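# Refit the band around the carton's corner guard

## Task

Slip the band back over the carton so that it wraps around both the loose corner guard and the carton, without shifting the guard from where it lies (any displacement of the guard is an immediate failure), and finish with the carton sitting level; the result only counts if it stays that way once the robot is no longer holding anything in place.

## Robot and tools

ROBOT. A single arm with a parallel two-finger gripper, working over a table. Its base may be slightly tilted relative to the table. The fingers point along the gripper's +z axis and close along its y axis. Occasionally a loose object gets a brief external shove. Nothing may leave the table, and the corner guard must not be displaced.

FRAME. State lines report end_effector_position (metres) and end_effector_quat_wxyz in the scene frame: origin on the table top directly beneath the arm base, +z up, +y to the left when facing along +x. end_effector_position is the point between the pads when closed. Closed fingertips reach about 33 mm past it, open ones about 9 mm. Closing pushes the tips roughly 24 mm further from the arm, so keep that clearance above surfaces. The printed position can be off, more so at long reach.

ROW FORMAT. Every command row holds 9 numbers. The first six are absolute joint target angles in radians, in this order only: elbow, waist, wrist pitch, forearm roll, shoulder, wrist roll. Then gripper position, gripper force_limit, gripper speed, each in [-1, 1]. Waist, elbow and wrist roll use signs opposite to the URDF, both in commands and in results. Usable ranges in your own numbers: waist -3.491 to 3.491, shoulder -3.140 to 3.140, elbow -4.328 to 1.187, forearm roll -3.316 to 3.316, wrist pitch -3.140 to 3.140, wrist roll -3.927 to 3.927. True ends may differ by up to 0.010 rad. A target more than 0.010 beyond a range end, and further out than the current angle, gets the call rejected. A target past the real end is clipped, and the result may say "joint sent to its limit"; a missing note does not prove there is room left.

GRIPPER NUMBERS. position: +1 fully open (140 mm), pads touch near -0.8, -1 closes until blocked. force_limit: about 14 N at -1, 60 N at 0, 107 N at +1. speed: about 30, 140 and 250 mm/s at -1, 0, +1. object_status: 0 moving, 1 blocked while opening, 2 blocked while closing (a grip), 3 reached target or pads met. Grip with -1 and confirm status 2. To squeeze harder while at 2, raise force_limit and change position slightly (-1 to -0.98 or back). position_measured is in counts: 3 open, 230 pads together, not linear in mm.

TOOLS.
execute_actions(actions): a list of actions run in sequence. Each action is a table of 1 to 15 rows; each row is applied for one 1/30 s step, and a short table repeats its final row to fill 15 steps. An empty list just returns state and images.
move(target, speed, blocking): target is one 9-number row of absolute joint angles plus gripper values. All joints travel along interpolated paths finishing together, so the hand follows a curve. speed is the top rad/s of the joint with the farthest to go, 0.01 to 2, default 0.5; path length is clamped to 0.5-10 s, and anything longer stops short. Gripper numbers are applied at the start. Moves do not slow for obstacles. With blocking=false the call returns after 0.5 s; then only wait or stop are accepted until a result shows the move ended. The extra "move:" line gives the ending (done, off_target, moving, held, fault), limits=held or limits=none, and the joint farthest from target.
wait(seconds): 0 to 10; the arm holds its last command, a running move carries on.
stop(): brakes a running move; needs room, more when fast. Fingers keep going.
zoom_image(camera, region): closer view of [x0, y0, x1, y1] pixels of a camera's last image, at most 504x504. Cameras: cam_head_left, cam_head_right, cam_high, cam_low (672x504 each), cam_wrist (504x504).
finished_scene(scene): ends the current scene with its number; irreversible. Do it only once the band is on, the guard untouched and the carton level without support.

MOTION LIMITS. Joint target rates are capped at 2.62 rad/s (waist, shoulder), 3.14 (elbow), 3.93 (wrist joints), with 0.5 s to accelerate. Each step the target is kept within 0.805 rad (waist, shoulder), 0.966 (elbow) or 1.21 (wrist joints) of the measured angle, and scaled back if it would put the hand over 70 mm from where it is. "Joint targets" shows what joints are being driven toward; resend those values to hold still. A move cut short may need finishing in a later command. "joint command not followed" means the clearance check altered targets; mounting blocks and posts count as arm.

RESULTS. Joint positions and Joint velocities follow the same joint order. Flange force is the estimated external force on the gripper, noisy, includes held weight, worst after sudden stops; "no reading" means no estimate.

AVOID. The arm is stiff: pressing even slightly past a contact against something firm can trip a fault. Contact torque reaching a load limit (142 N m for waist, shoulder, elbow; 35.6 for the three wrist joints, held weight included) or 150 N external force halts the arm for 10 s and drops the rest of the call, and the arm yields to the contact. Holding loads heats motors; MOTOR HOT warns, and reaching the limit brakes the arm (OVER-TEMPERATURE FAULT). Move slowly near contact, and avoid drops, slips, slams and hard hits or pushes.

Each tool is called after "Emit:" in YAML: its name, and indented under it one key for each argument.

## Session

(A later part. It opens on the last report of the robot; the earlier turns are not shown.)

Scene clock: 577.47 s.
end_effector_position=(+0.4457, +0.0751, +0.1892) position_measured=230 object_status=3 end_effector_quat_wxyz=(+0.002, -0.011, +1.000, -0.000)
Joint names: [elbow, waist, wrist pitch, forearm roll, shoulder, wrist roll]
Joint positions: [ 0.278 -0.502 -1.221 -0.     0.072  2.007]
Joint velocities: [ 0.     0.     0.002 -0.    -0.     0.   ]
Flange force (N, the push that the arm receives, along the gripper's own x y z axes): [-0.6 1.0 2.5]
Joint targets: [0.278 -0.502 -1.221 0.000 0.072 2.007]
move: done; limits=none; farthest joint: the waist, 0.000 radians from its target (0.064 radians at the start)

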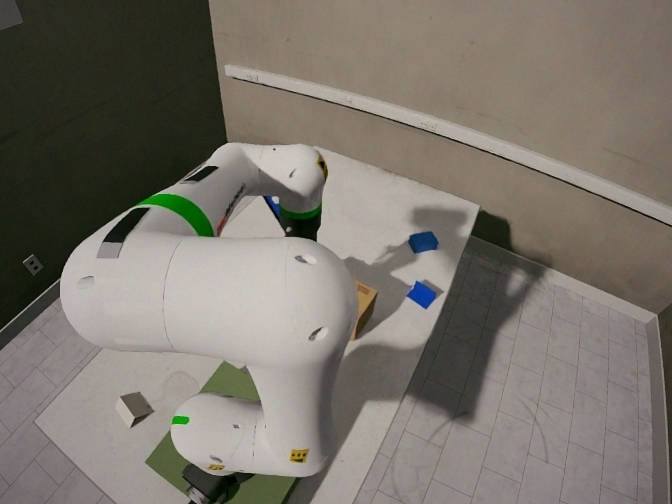

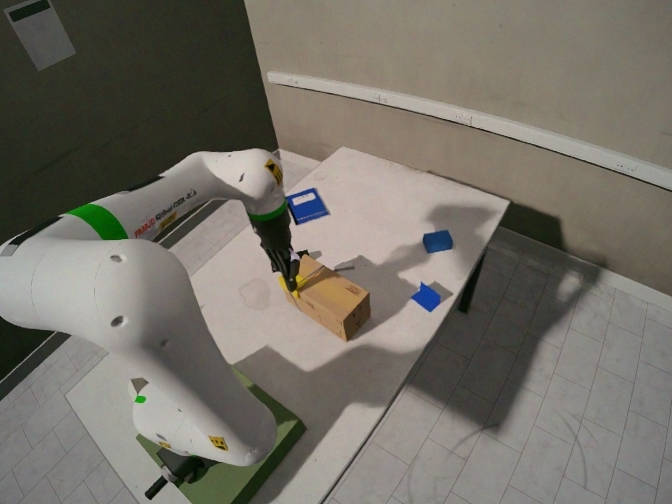

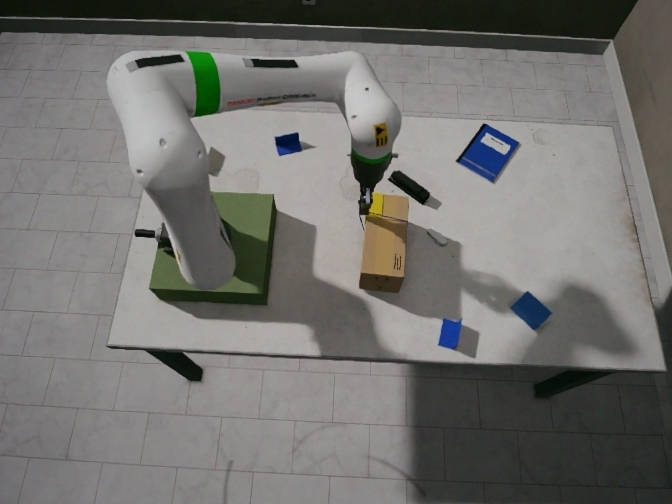

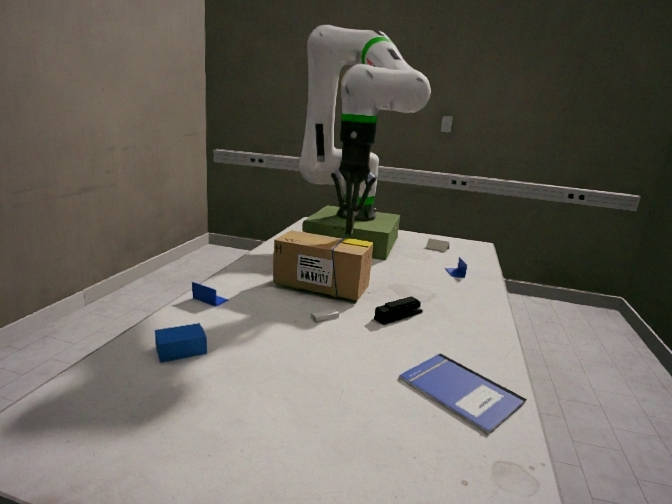

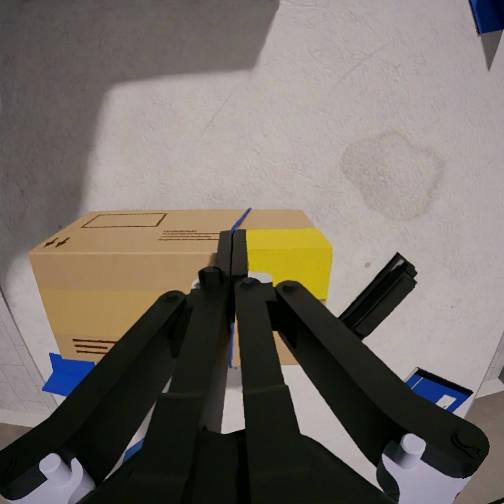

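Emit:
move:
  target: [0.24915, -0.57879, -1.22311, 0, 0.09854, 2.16958, -1, -0.7, -1]
  speed: 0.08

Emit:
zoom_image:
  camera: "cam_wrist"
  region: [130, 180, 330, 320]

Emit:
zoom_image:
  camera: "cam_low"
  region: [265, 210, 385, 310]

Emit:
zoom_image:
  camera: "cam_head_right"
  region: [265, 245, 345, 320]

Scene clock: 595.73 s.
end_effector_position=(+0.4483, +0.1150, +0.1892) position_measured=230 object_status=3 end_effector_quat_wxyz=(+0.002, +0.032, +0.999, -0.000)
Joint names: [elbow, waist, wrist pitch, forearm roll, shoulder, wrist roll]
Joint positions: [ 0.249 -0.579 -1.223 -0.     0.099  2.17 ]
Joint velocities: [ 0.    -0.     0.001 -0.    -0.     0.   ]
Flange force (N, the push that the arm receives, along the gripper's own x y z axes): [1.9 -3.0 2.3]
Joint targets: [0.249 -0.579 -1.223 0.000 0.099 2.170]
move: done; limits=none; farthest joint: the waist, 0.000 radians from its target (0.077 radians at the start)

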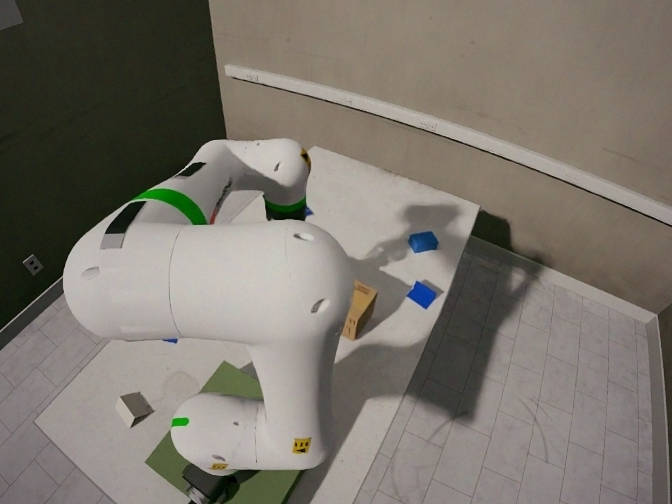

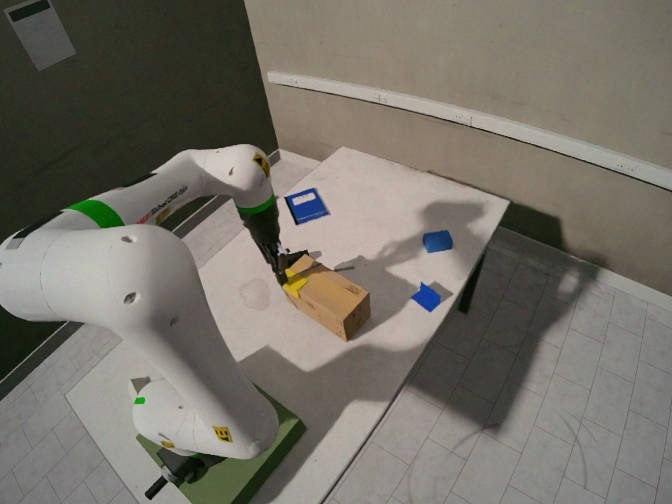

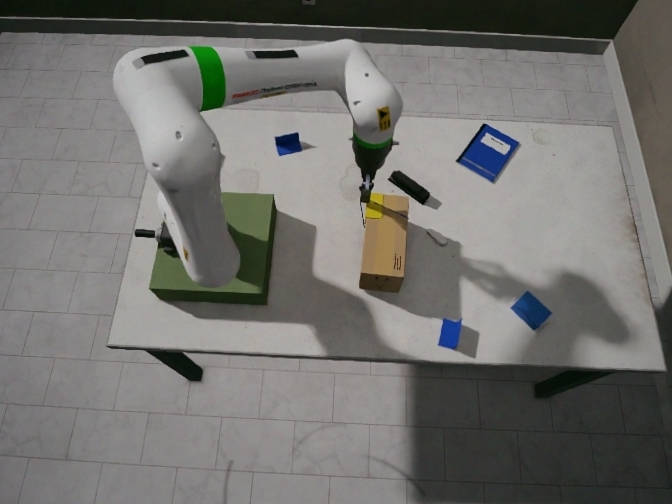

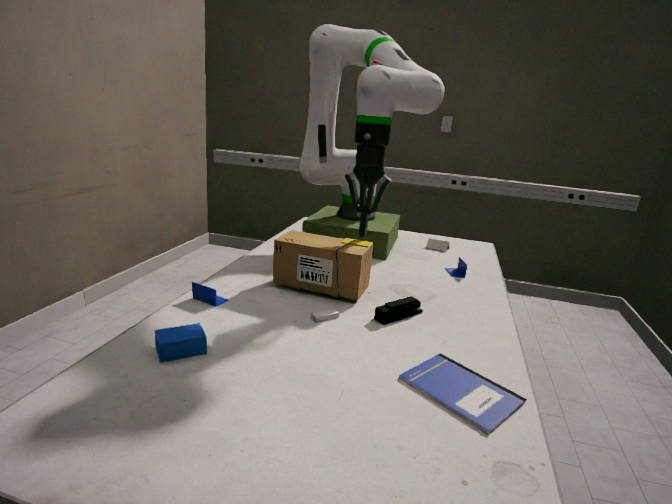

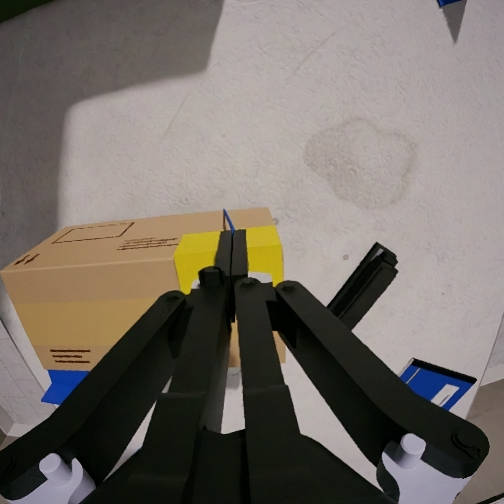

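Region (130, 180, 330, 320) of cam_wrist's 504x504 image, scaled by 2.520, with more detail than that image has; it fills the top 353 rows of this view, and the rest is white.

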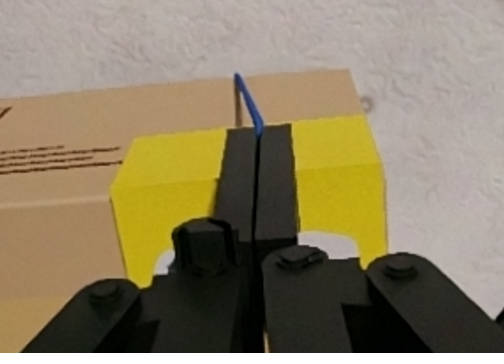

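Region (265, 210, 385, 310) of cam_low's 672x504 image, scaled by 4.200, with more detail than that image has.

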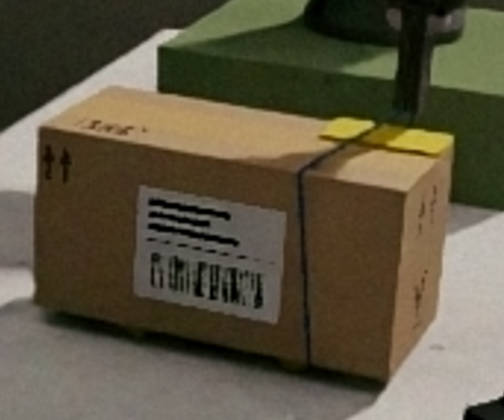

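Region (265, 245, 345, 320) of cam_head_right's 672x504 image, scaled by 6.300, with more detail than that image has; it fills the top 472 rows of this view, and the rest is white.

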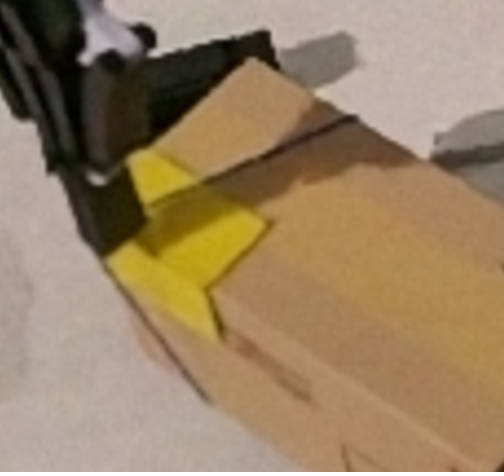

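Emit:
move:
  target: [0.22645, -0.62419, -1.22536, 0, 0.11899, 2.21499, -1, -0.7, -1]
  speed: 0.035

Emit:
zoom_image:
  camera: "cam_wrist"
  region: [110, 180, 310, 320]

Emit:
zoom_image:
  camera: "cam_low"
  region: [265, 210, 385, 310]

Emit:
zoom_image:
  camera: "cam_high"
  region: [340, 170, 430, 300]

Scene clock: 624.87 s.
end_effector_position=(+0.4498, +0.1400, +0.1892) position_measured=230 object_status=3 end_effector_quat_wxyz=(+0.002, +0.032, +0.999, -0.000)
Joint names: [elbow, waist, wrist pitch, forearm roll, shoulder, wrist roll]
Joint positions: [ 0.226 -0.624 -1.225 -0.     0.119  2.215]
Joint velocities: [ 0.    -0.002 -0.     0.    -0.001  0.   ]
Flange force (N, the push that the arm receives, along the gripper's own x y z axes): [-1.4 -1.1 0.8]
Joint targets: [0.226 -0.624 -1.225 0.000 0.119 2.215]
move: done; limits=none; farthest joint: the waist, 0.000 radians from its target (0.045 radians at the start)

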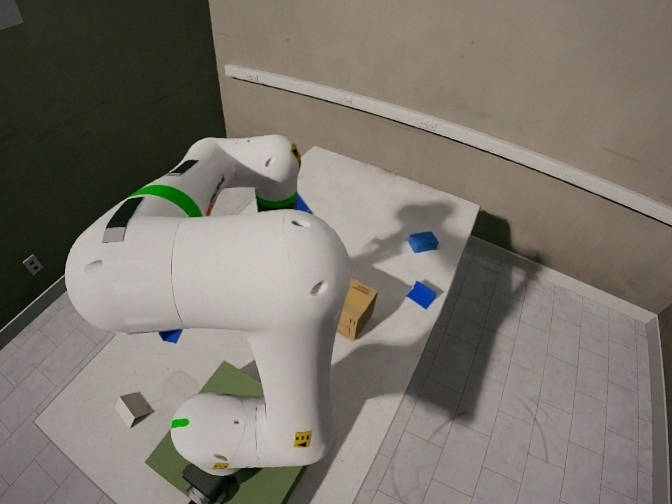

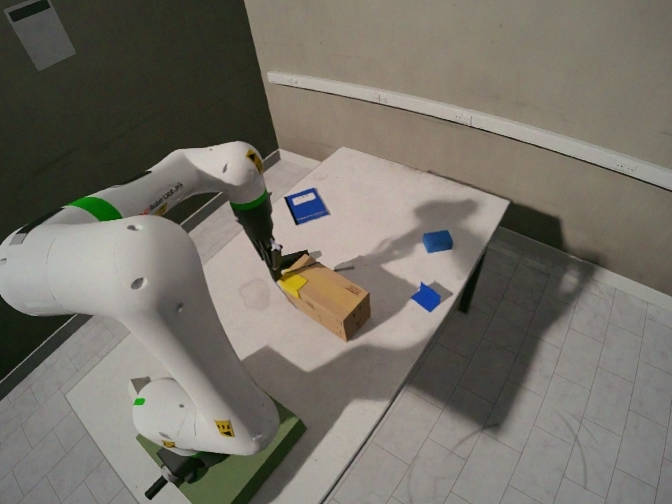

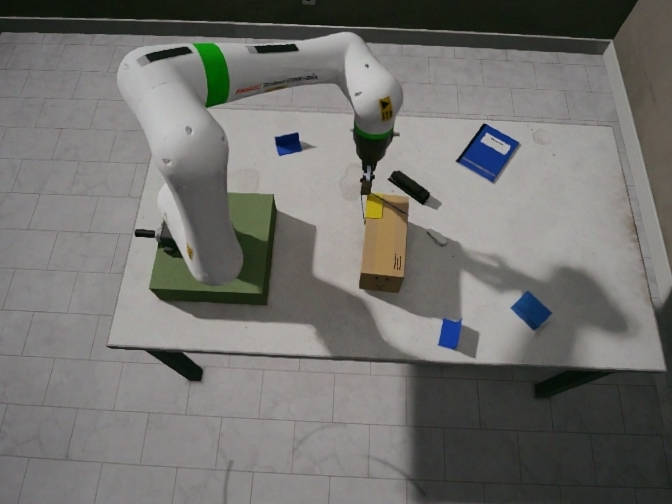

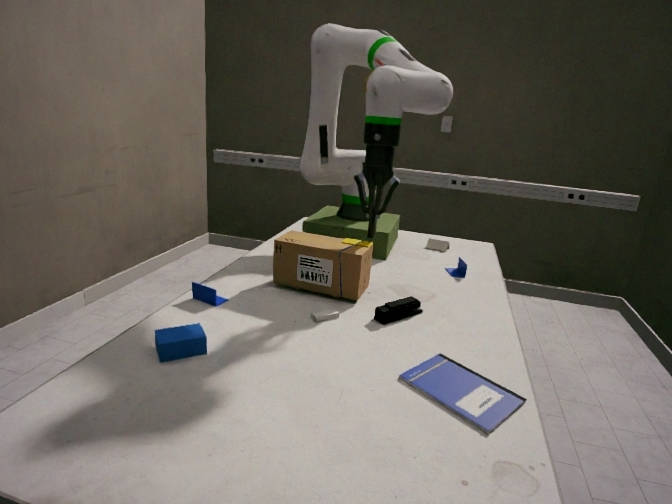

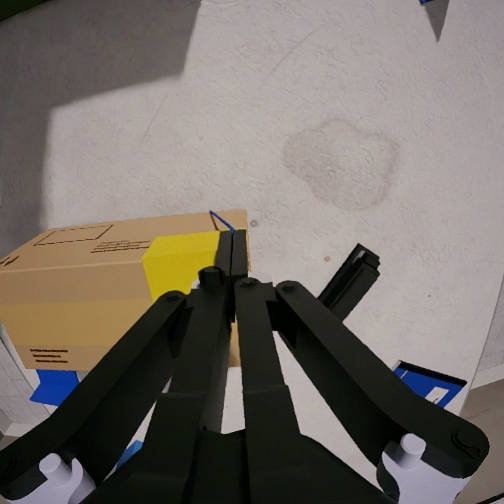

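Region (110, 180, 310, 320) of cam_wrist's 504x504 image, scaled by 2.520, with more detail than that image has; it fills the top 353 rows of this view, and the rest is white.

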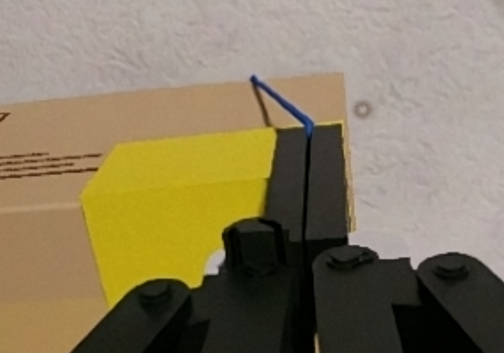

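Region (265, 210, 385, 310) of cam_low's 672x504 image, scaled by 4.200, with more detail than that image has.

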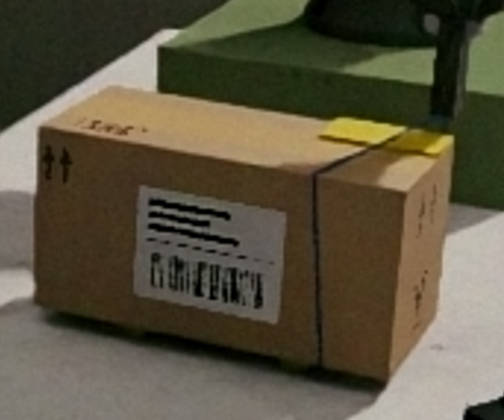

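Region (340, 170, 430, 300) of cam_high's 672x504 image, scaled by 3.877, with more detail than that image has; it fills the left 349 columns of this view, and the rest is white.

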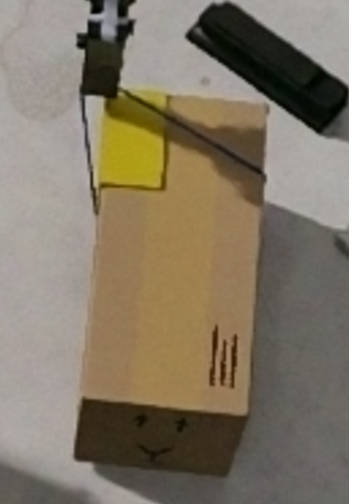

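Emit:
move:
  target: [0.25189, -0.63783, -1.22285, 0, 0.09605, 2.22862, -1, -0.7, -1]
  speed: 0.03

Emit:
zoom_image:
  camera: "cam_wrist"
  region: [110, 180, 310, 320]

Emit:
zoom_image:
  camera: "cam_low"
  region: [265, 210, 385, 310]

Scene clock: 657.53 s.
end_effector_position=(+0.4398, +0.1407, +0.1891) position_measured=230 object_status=3 end_effector_quat_wxyz=(+0.002, +0.032, +0.999, -0.000)
Joint names: [elbow, waist, wrist pitch, forearm roll, shoulder, wrist roll]
Joint positions: [ 0.252 -0.638 -1.223 -0.     0.096  2.229]
Joint velocities: [-0.     0.001 -0.     0.     0.001  0.   ]
Flange force (N, the push that the arm receives, along the gripper's own x y z axes): [0.0 -3.8 1.6]
Joint targets: [0.252 -0.638 -1.223 0.000 0.096 2.229]
move: done; limits=none; farthest joint: the waist, 0.000 radians from its target (0.014 radians at the start)

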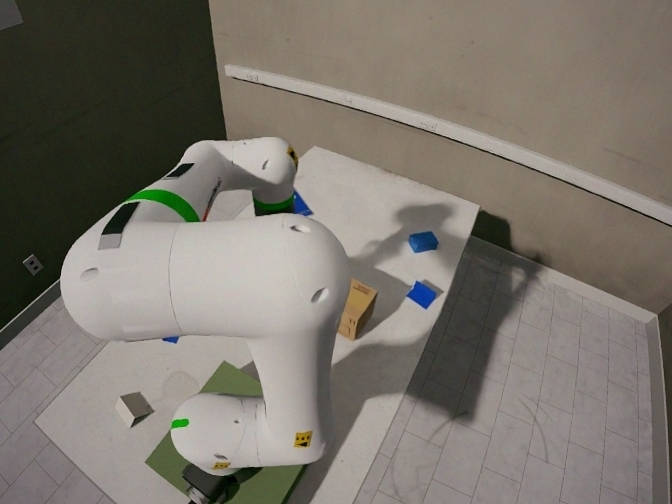

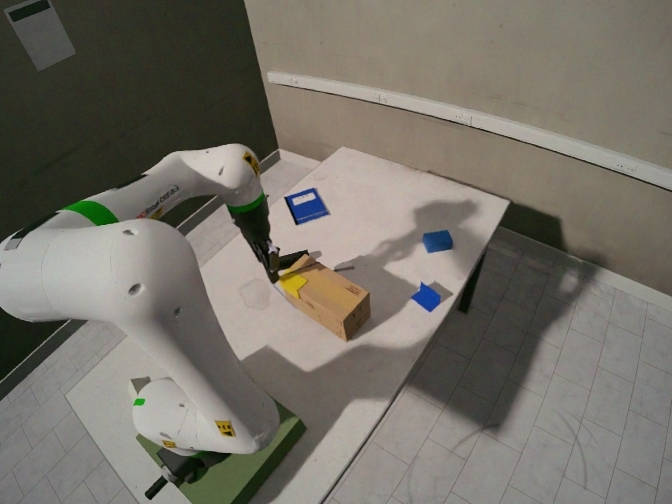

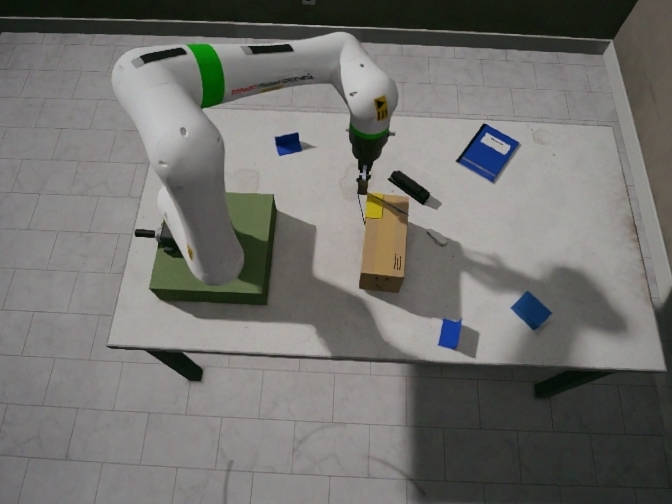

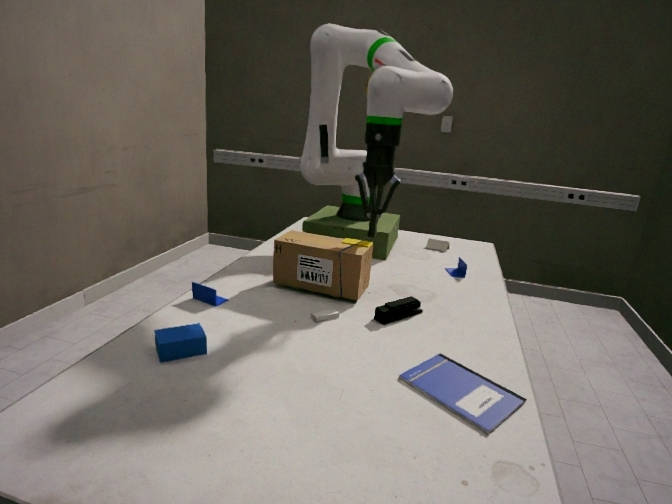

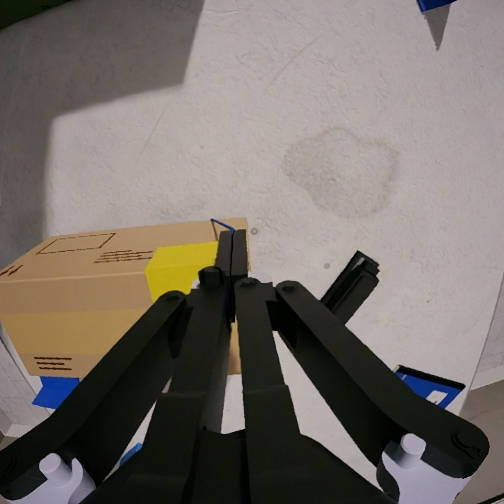

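Region (110, 180, 310, 320) of cam_wrist's 504x504 image, scaled by 2.520, with more detail than that image has; it fills the top 353 rows of this view, and the rest is white.

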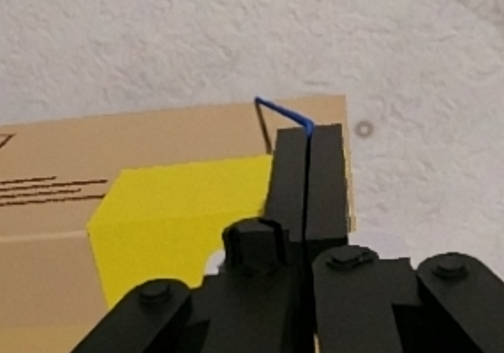

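Region (265, 210, 385, 310) of cam_low's 672x504 image, scaled by 4.200, with more detail than that image has.

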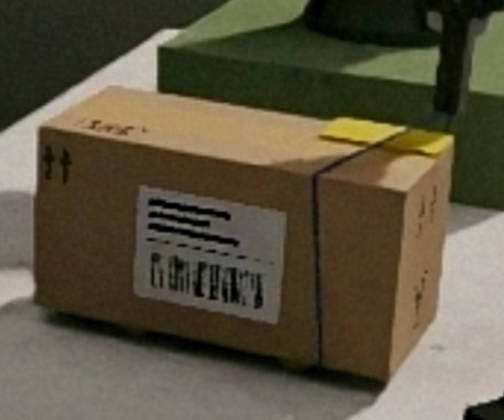

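Emit:
move:
  target: [0.25501, -0.56571, -1.22257, 0, 0.09321, 2.15651, -1, -0.7, -1]
  speed: 0.05

Emit:
zoom_image:
  camera: "cam_wrist"
  region: [130, 180, 330, 320]

Emit:
zoom_image:
  camera: "cam_low"
  region: [265, 210, 385, 310]

Scene clock: 707.53 s.
end_effector_position=(+0.4478, +0.1080, +0.1892) position_measured=230 object_status=3 end_effector_quat_wxyz=(+0.002, +0.032, +0.999, -0.000)
Joint names: [elbow, waist, wrist pitch, forearm roll, shoulder, wrist roll]
Joint positions: [ 0.255 -0.566 -1.223 -0.     0.093  2.157]
Joint velocities: [ 0.  0.  0.  0.  0. -0.]
Flange force (N, the push that the arm receives, along the gripper's own x y z axes): [0.3 -2.5 0.7]
Joint targets: [0.255 -0.566 -1.223 0.000 0.093 2.157]
move: done; limits=none; farthest joint: the waist, 0.000 radians from its target (0.072 radians at the start)

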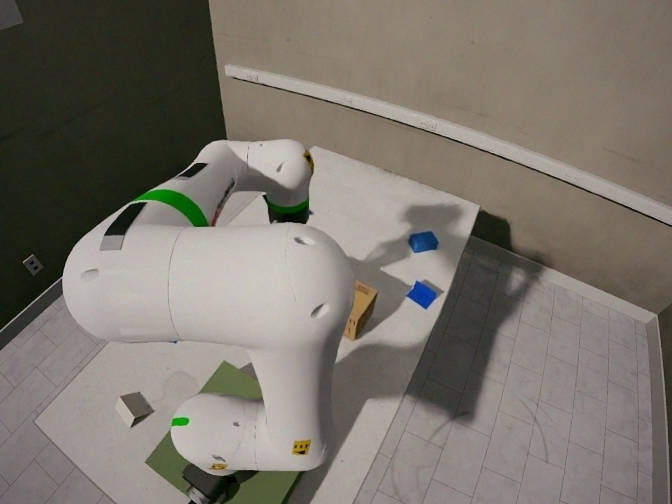

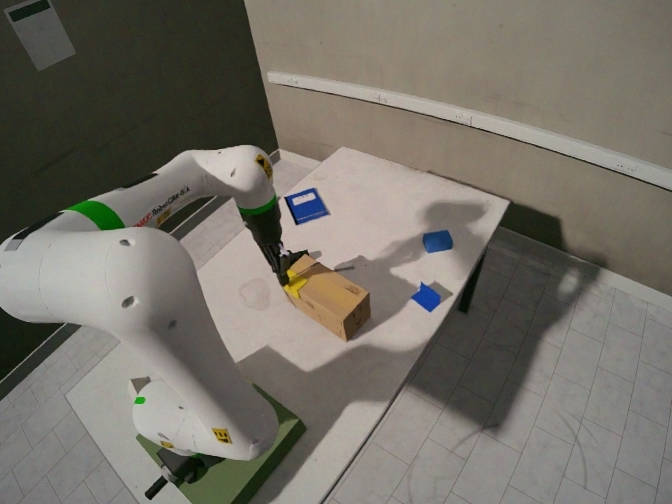

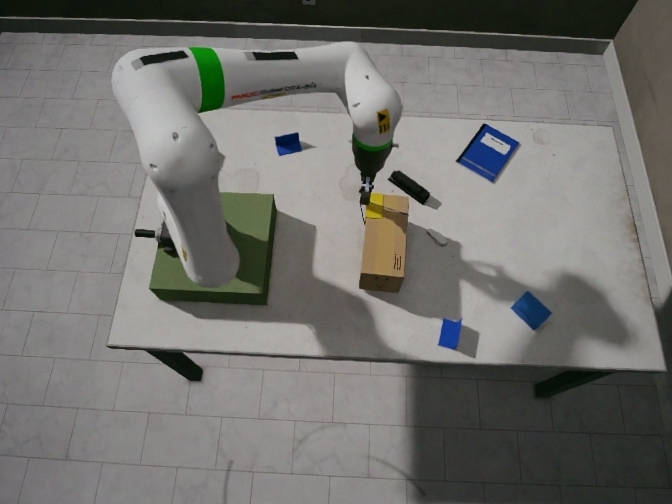

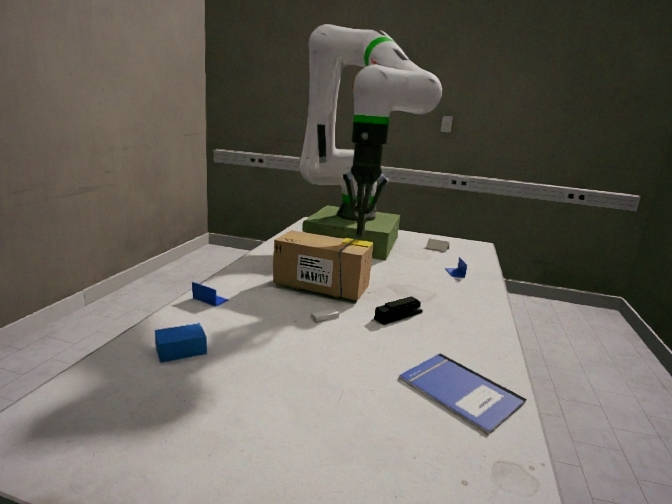

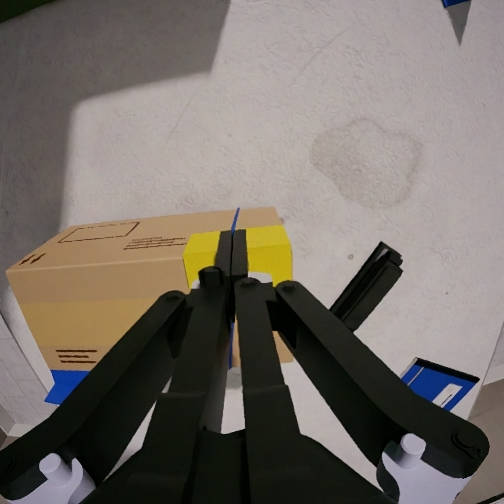

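Region (130, 180, 330, 320) of cam_wrist's 504x504 image, scaled by 2.520, with more detail than that image has; it fills the top 353 rows of this view, and the rest is white.

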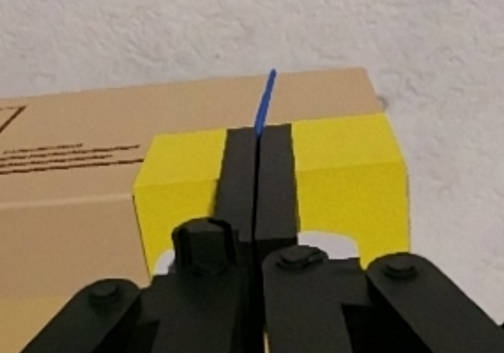

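Region (265, 210, 385, 310) of cam_low's 672x504 image, scaled by 4.200, with more detail than that image has.

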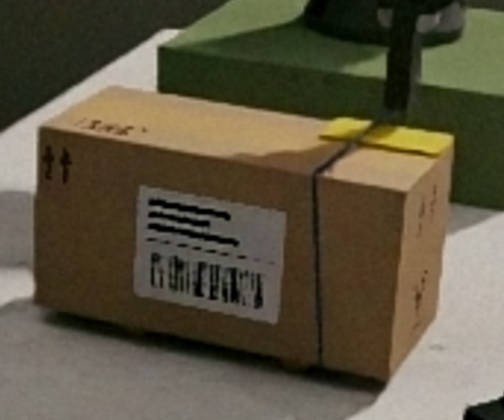

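Emit:
move:
  target: [0.23150, -0.54995, -1.20939, 0, 0.12991, 2.14075, -1, -0.7, -1]
  speed: 0.03

Emit:
zoom_image:
  camera: "cam_wrist"
  region: [130, 170, 330, 310]

Emit:
zoom_image:
  camera: "cam_low"
  region: [320, 215, 385, 265]

Emit:
zoom_image:
  camera: "cam_head_right"
  region: [265, 245, 345, 320]

Scene clock: 756.43 s.
end_effector_position=(+0.4608, +0.1072, +0.1822) position_measured=230 object_status=3 end_effector_quat_wxyz=(+0.002, +0.032, +0.999, -0.000)
Joint names: [elbow, waist, wrist pitch, forearm roll, shoulder, wrist roll]
Joint positions: [ 0.232 -0.55  -1.209 -0.     0.13   2.141]
Joint velocities: [-0.001 -0.     0.001  0.    -0.    -0.   ]
Flange force (N, the push that the arm receives, along the gripper's own x y z axes): [-0.7 0.0 2.3]
Joint targets: [0.232 -0.550 -1.209 0.000 0.130 2.141]
move: done; limits=none; farthest joint: the waist, 0.000 radians from its target (0.016 radians at the start)

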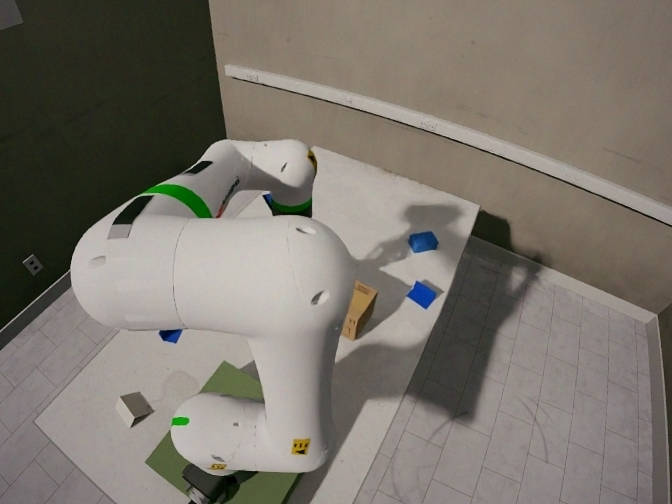

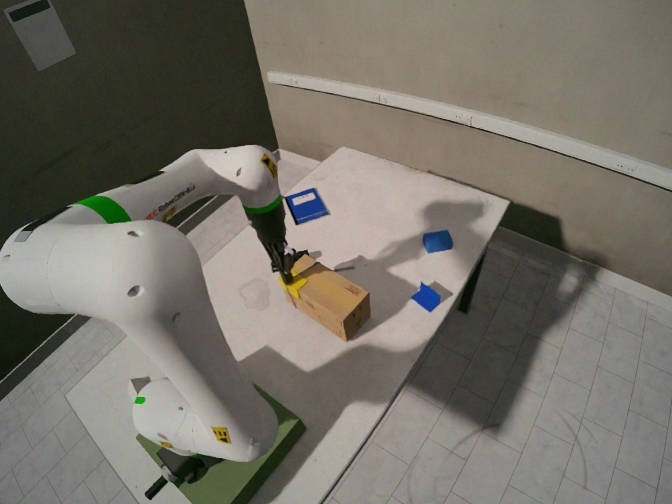

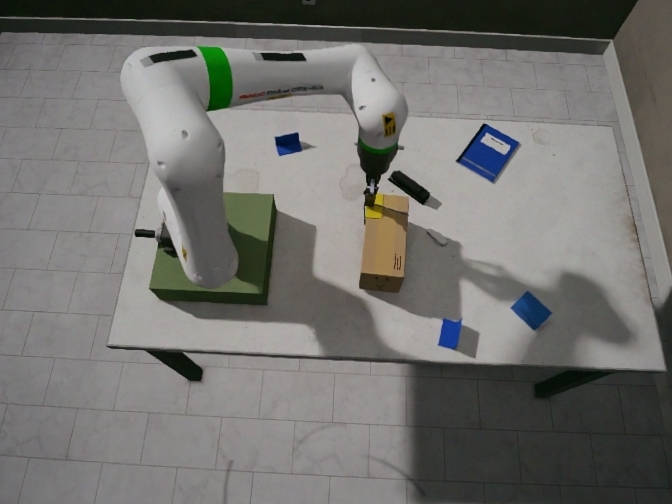

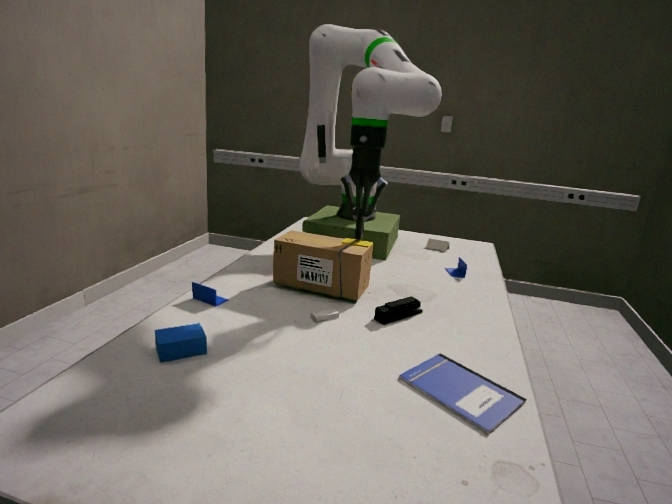

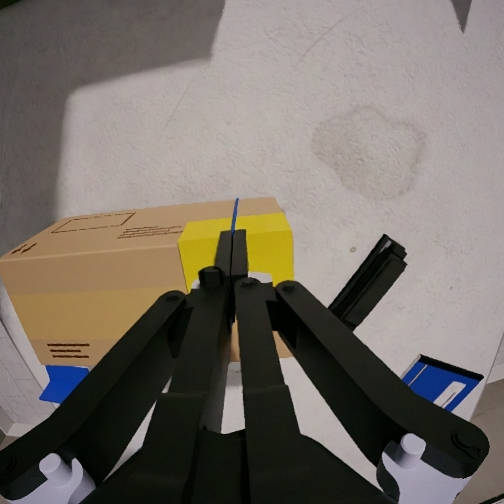

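Region (130, 170, 330, 310) of cam_wrist's 504x504 image, scaled by 2.520, with more detail than that image has; it fills the top 353 rows of this view, and the rest is white.

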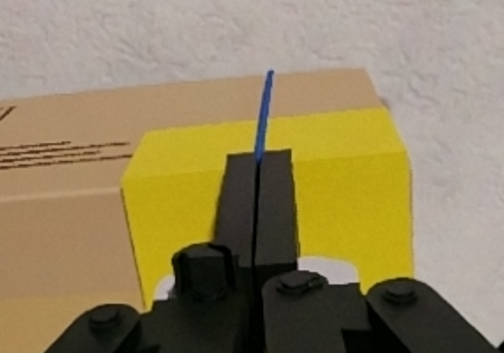

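Region (320, 215, 385, 265) of cam_low's 672x504 image, scaled by 7.754, with more detail than that image has; it fills the top 388 rows of this view, and the rest is white.

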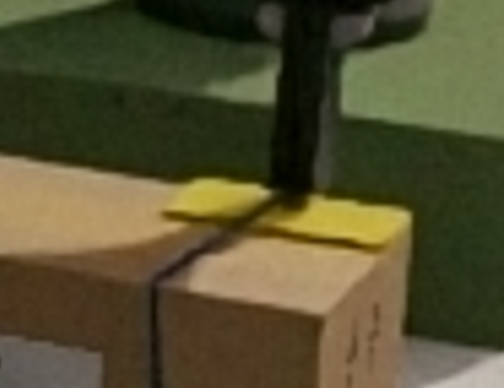

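Region (265, 245, 345, 320) of cam_head_right's 672x504 image, scaled by 6.300, with more detail than that image has; it fills the top 472 rows of this view, and the rest is white.

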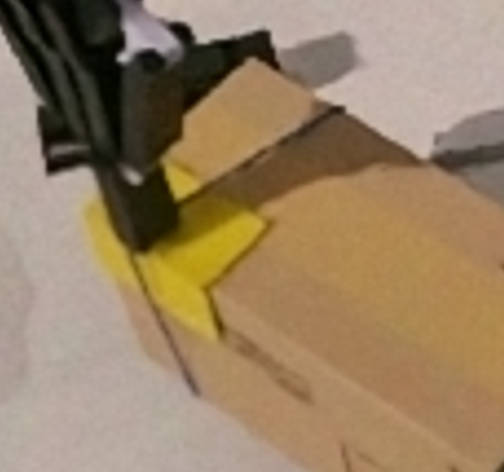

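Emit:
execute_actions:
  actions: []

Scene clock: 775.87 s.
end_effector_position=(+0.4608, +0.1072, +0.1822) position_measured=230 object_status=3 end_effector_quat_wxyz=(+0.002, +0.032, +0.999, -0.000)
Joint names: [elbow, waist, wrist pitch, forearm roll, shoulder, wrist roll]
Joint positions: [ 0.231 -0.55  -1.209 -0.     0.13   2.141]
Joint velocities: [-0.     0.     0.001  0.    -0.     0.   ]
Flange force (N, the push that the arm receives, along the gripper's own x y z axes): [2.8 -0.6 2.2]
Joint targets: [0.232 -0.550 -1.209 0.000 0.130 2.141]

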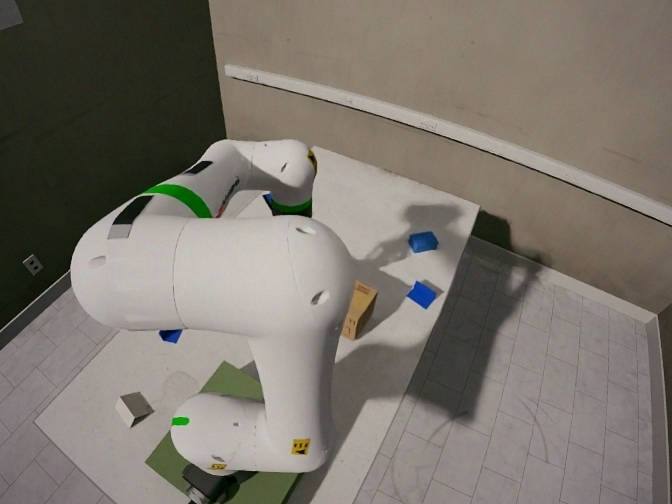

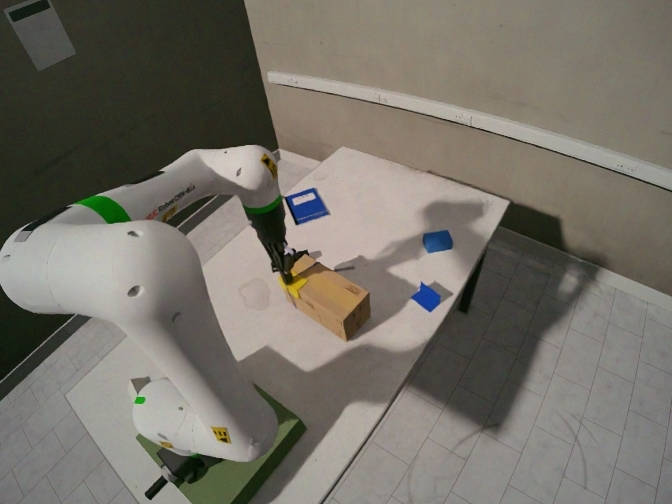

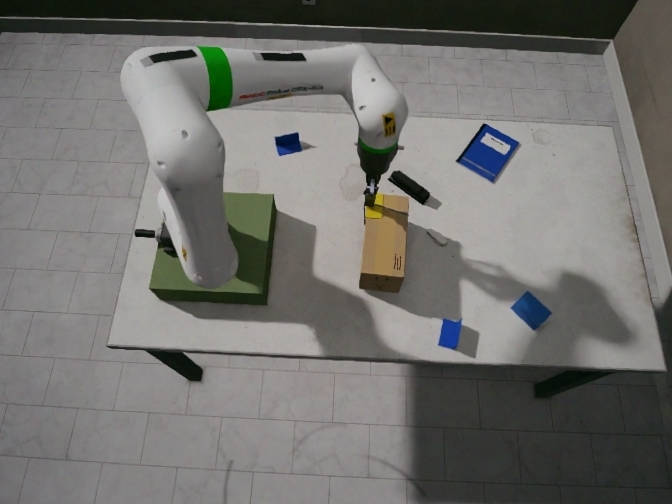

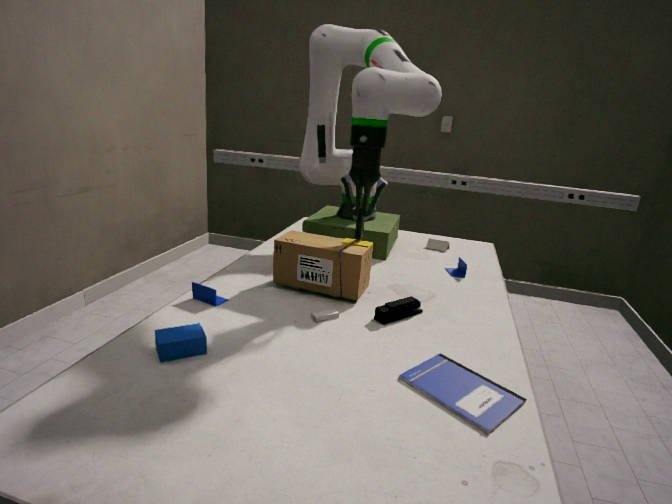

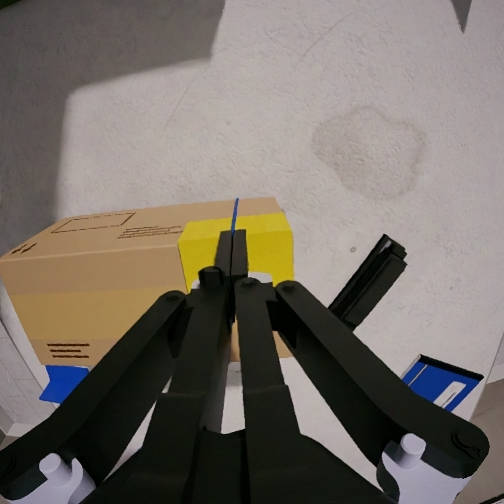

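Emit:
execute_actions:
  actions:
    - [[0.23150,-0.54995,-1.20939,0,0.12991,2.14075,-0.62,-0.7,-1]]
    - [[0.23150,-0.54995,-1.20939,0,0.12991,2.14075,-0.62,-0.7,-1]]

Scene clock: 786.77 s.
end_effector_position=(+0.4608, +0.1072, +0.1822) position_measured=208 object_status=3 end_effector_quat_wxyz=(+0.002, +0.032, +0.999, -0.000)
Joint names: [elbow, waist, wrist pitch, forearm roll, shoulder, wrist roll]
Joint positions: [ 0.231 -0.55  -1.209 -0.     0.13   2.141]
Joint velocities: [ 0.    -0.001 -0.001  0.     0.001 -0.   ]
Flange force (N, the push that the arm receives, along the gripper's own x y z axes): [1.6 -0.2 -1.5]
Flange force at the end of the 1st action (N, along the gripper's axes at the end of the call): [2.5 0.2 1.5]
Joint targets: [0.232 -0.550 -1.209 0.000 0.130 2.141]

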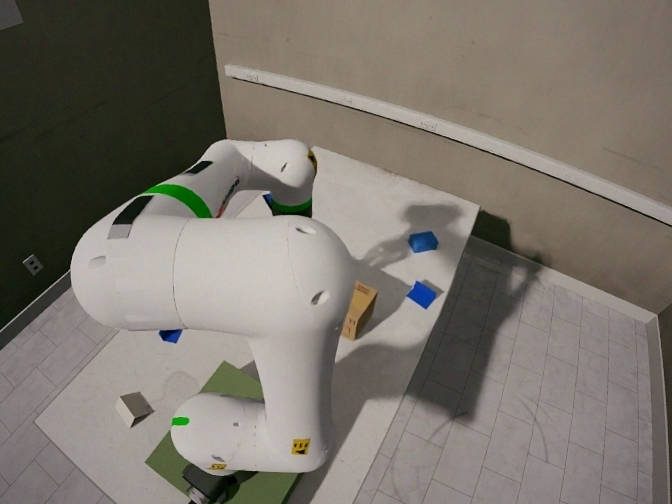

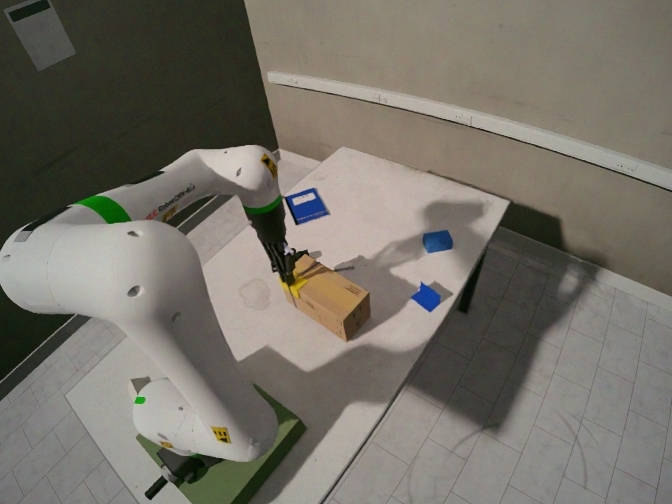

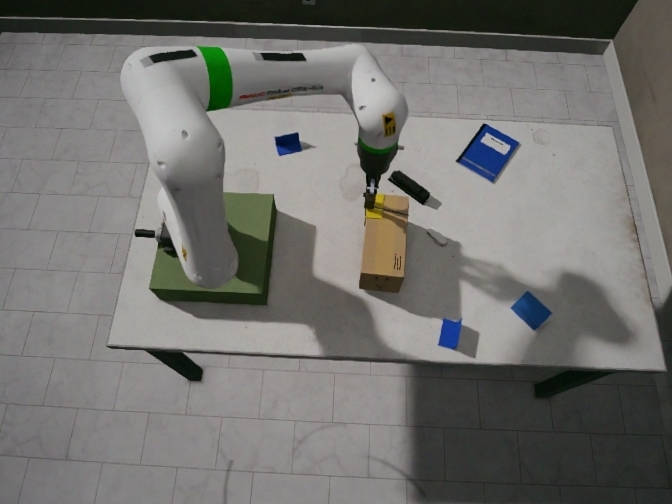

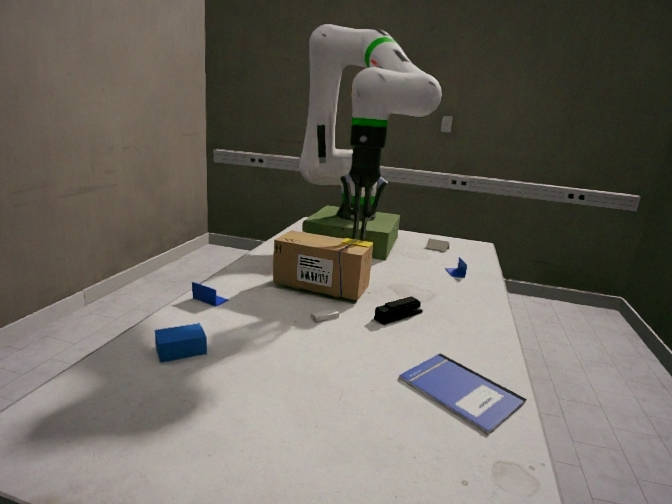

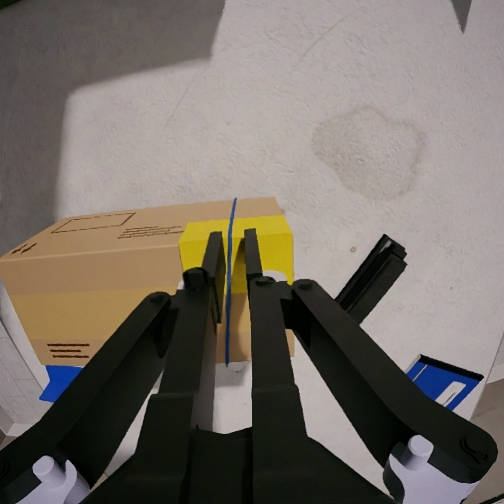

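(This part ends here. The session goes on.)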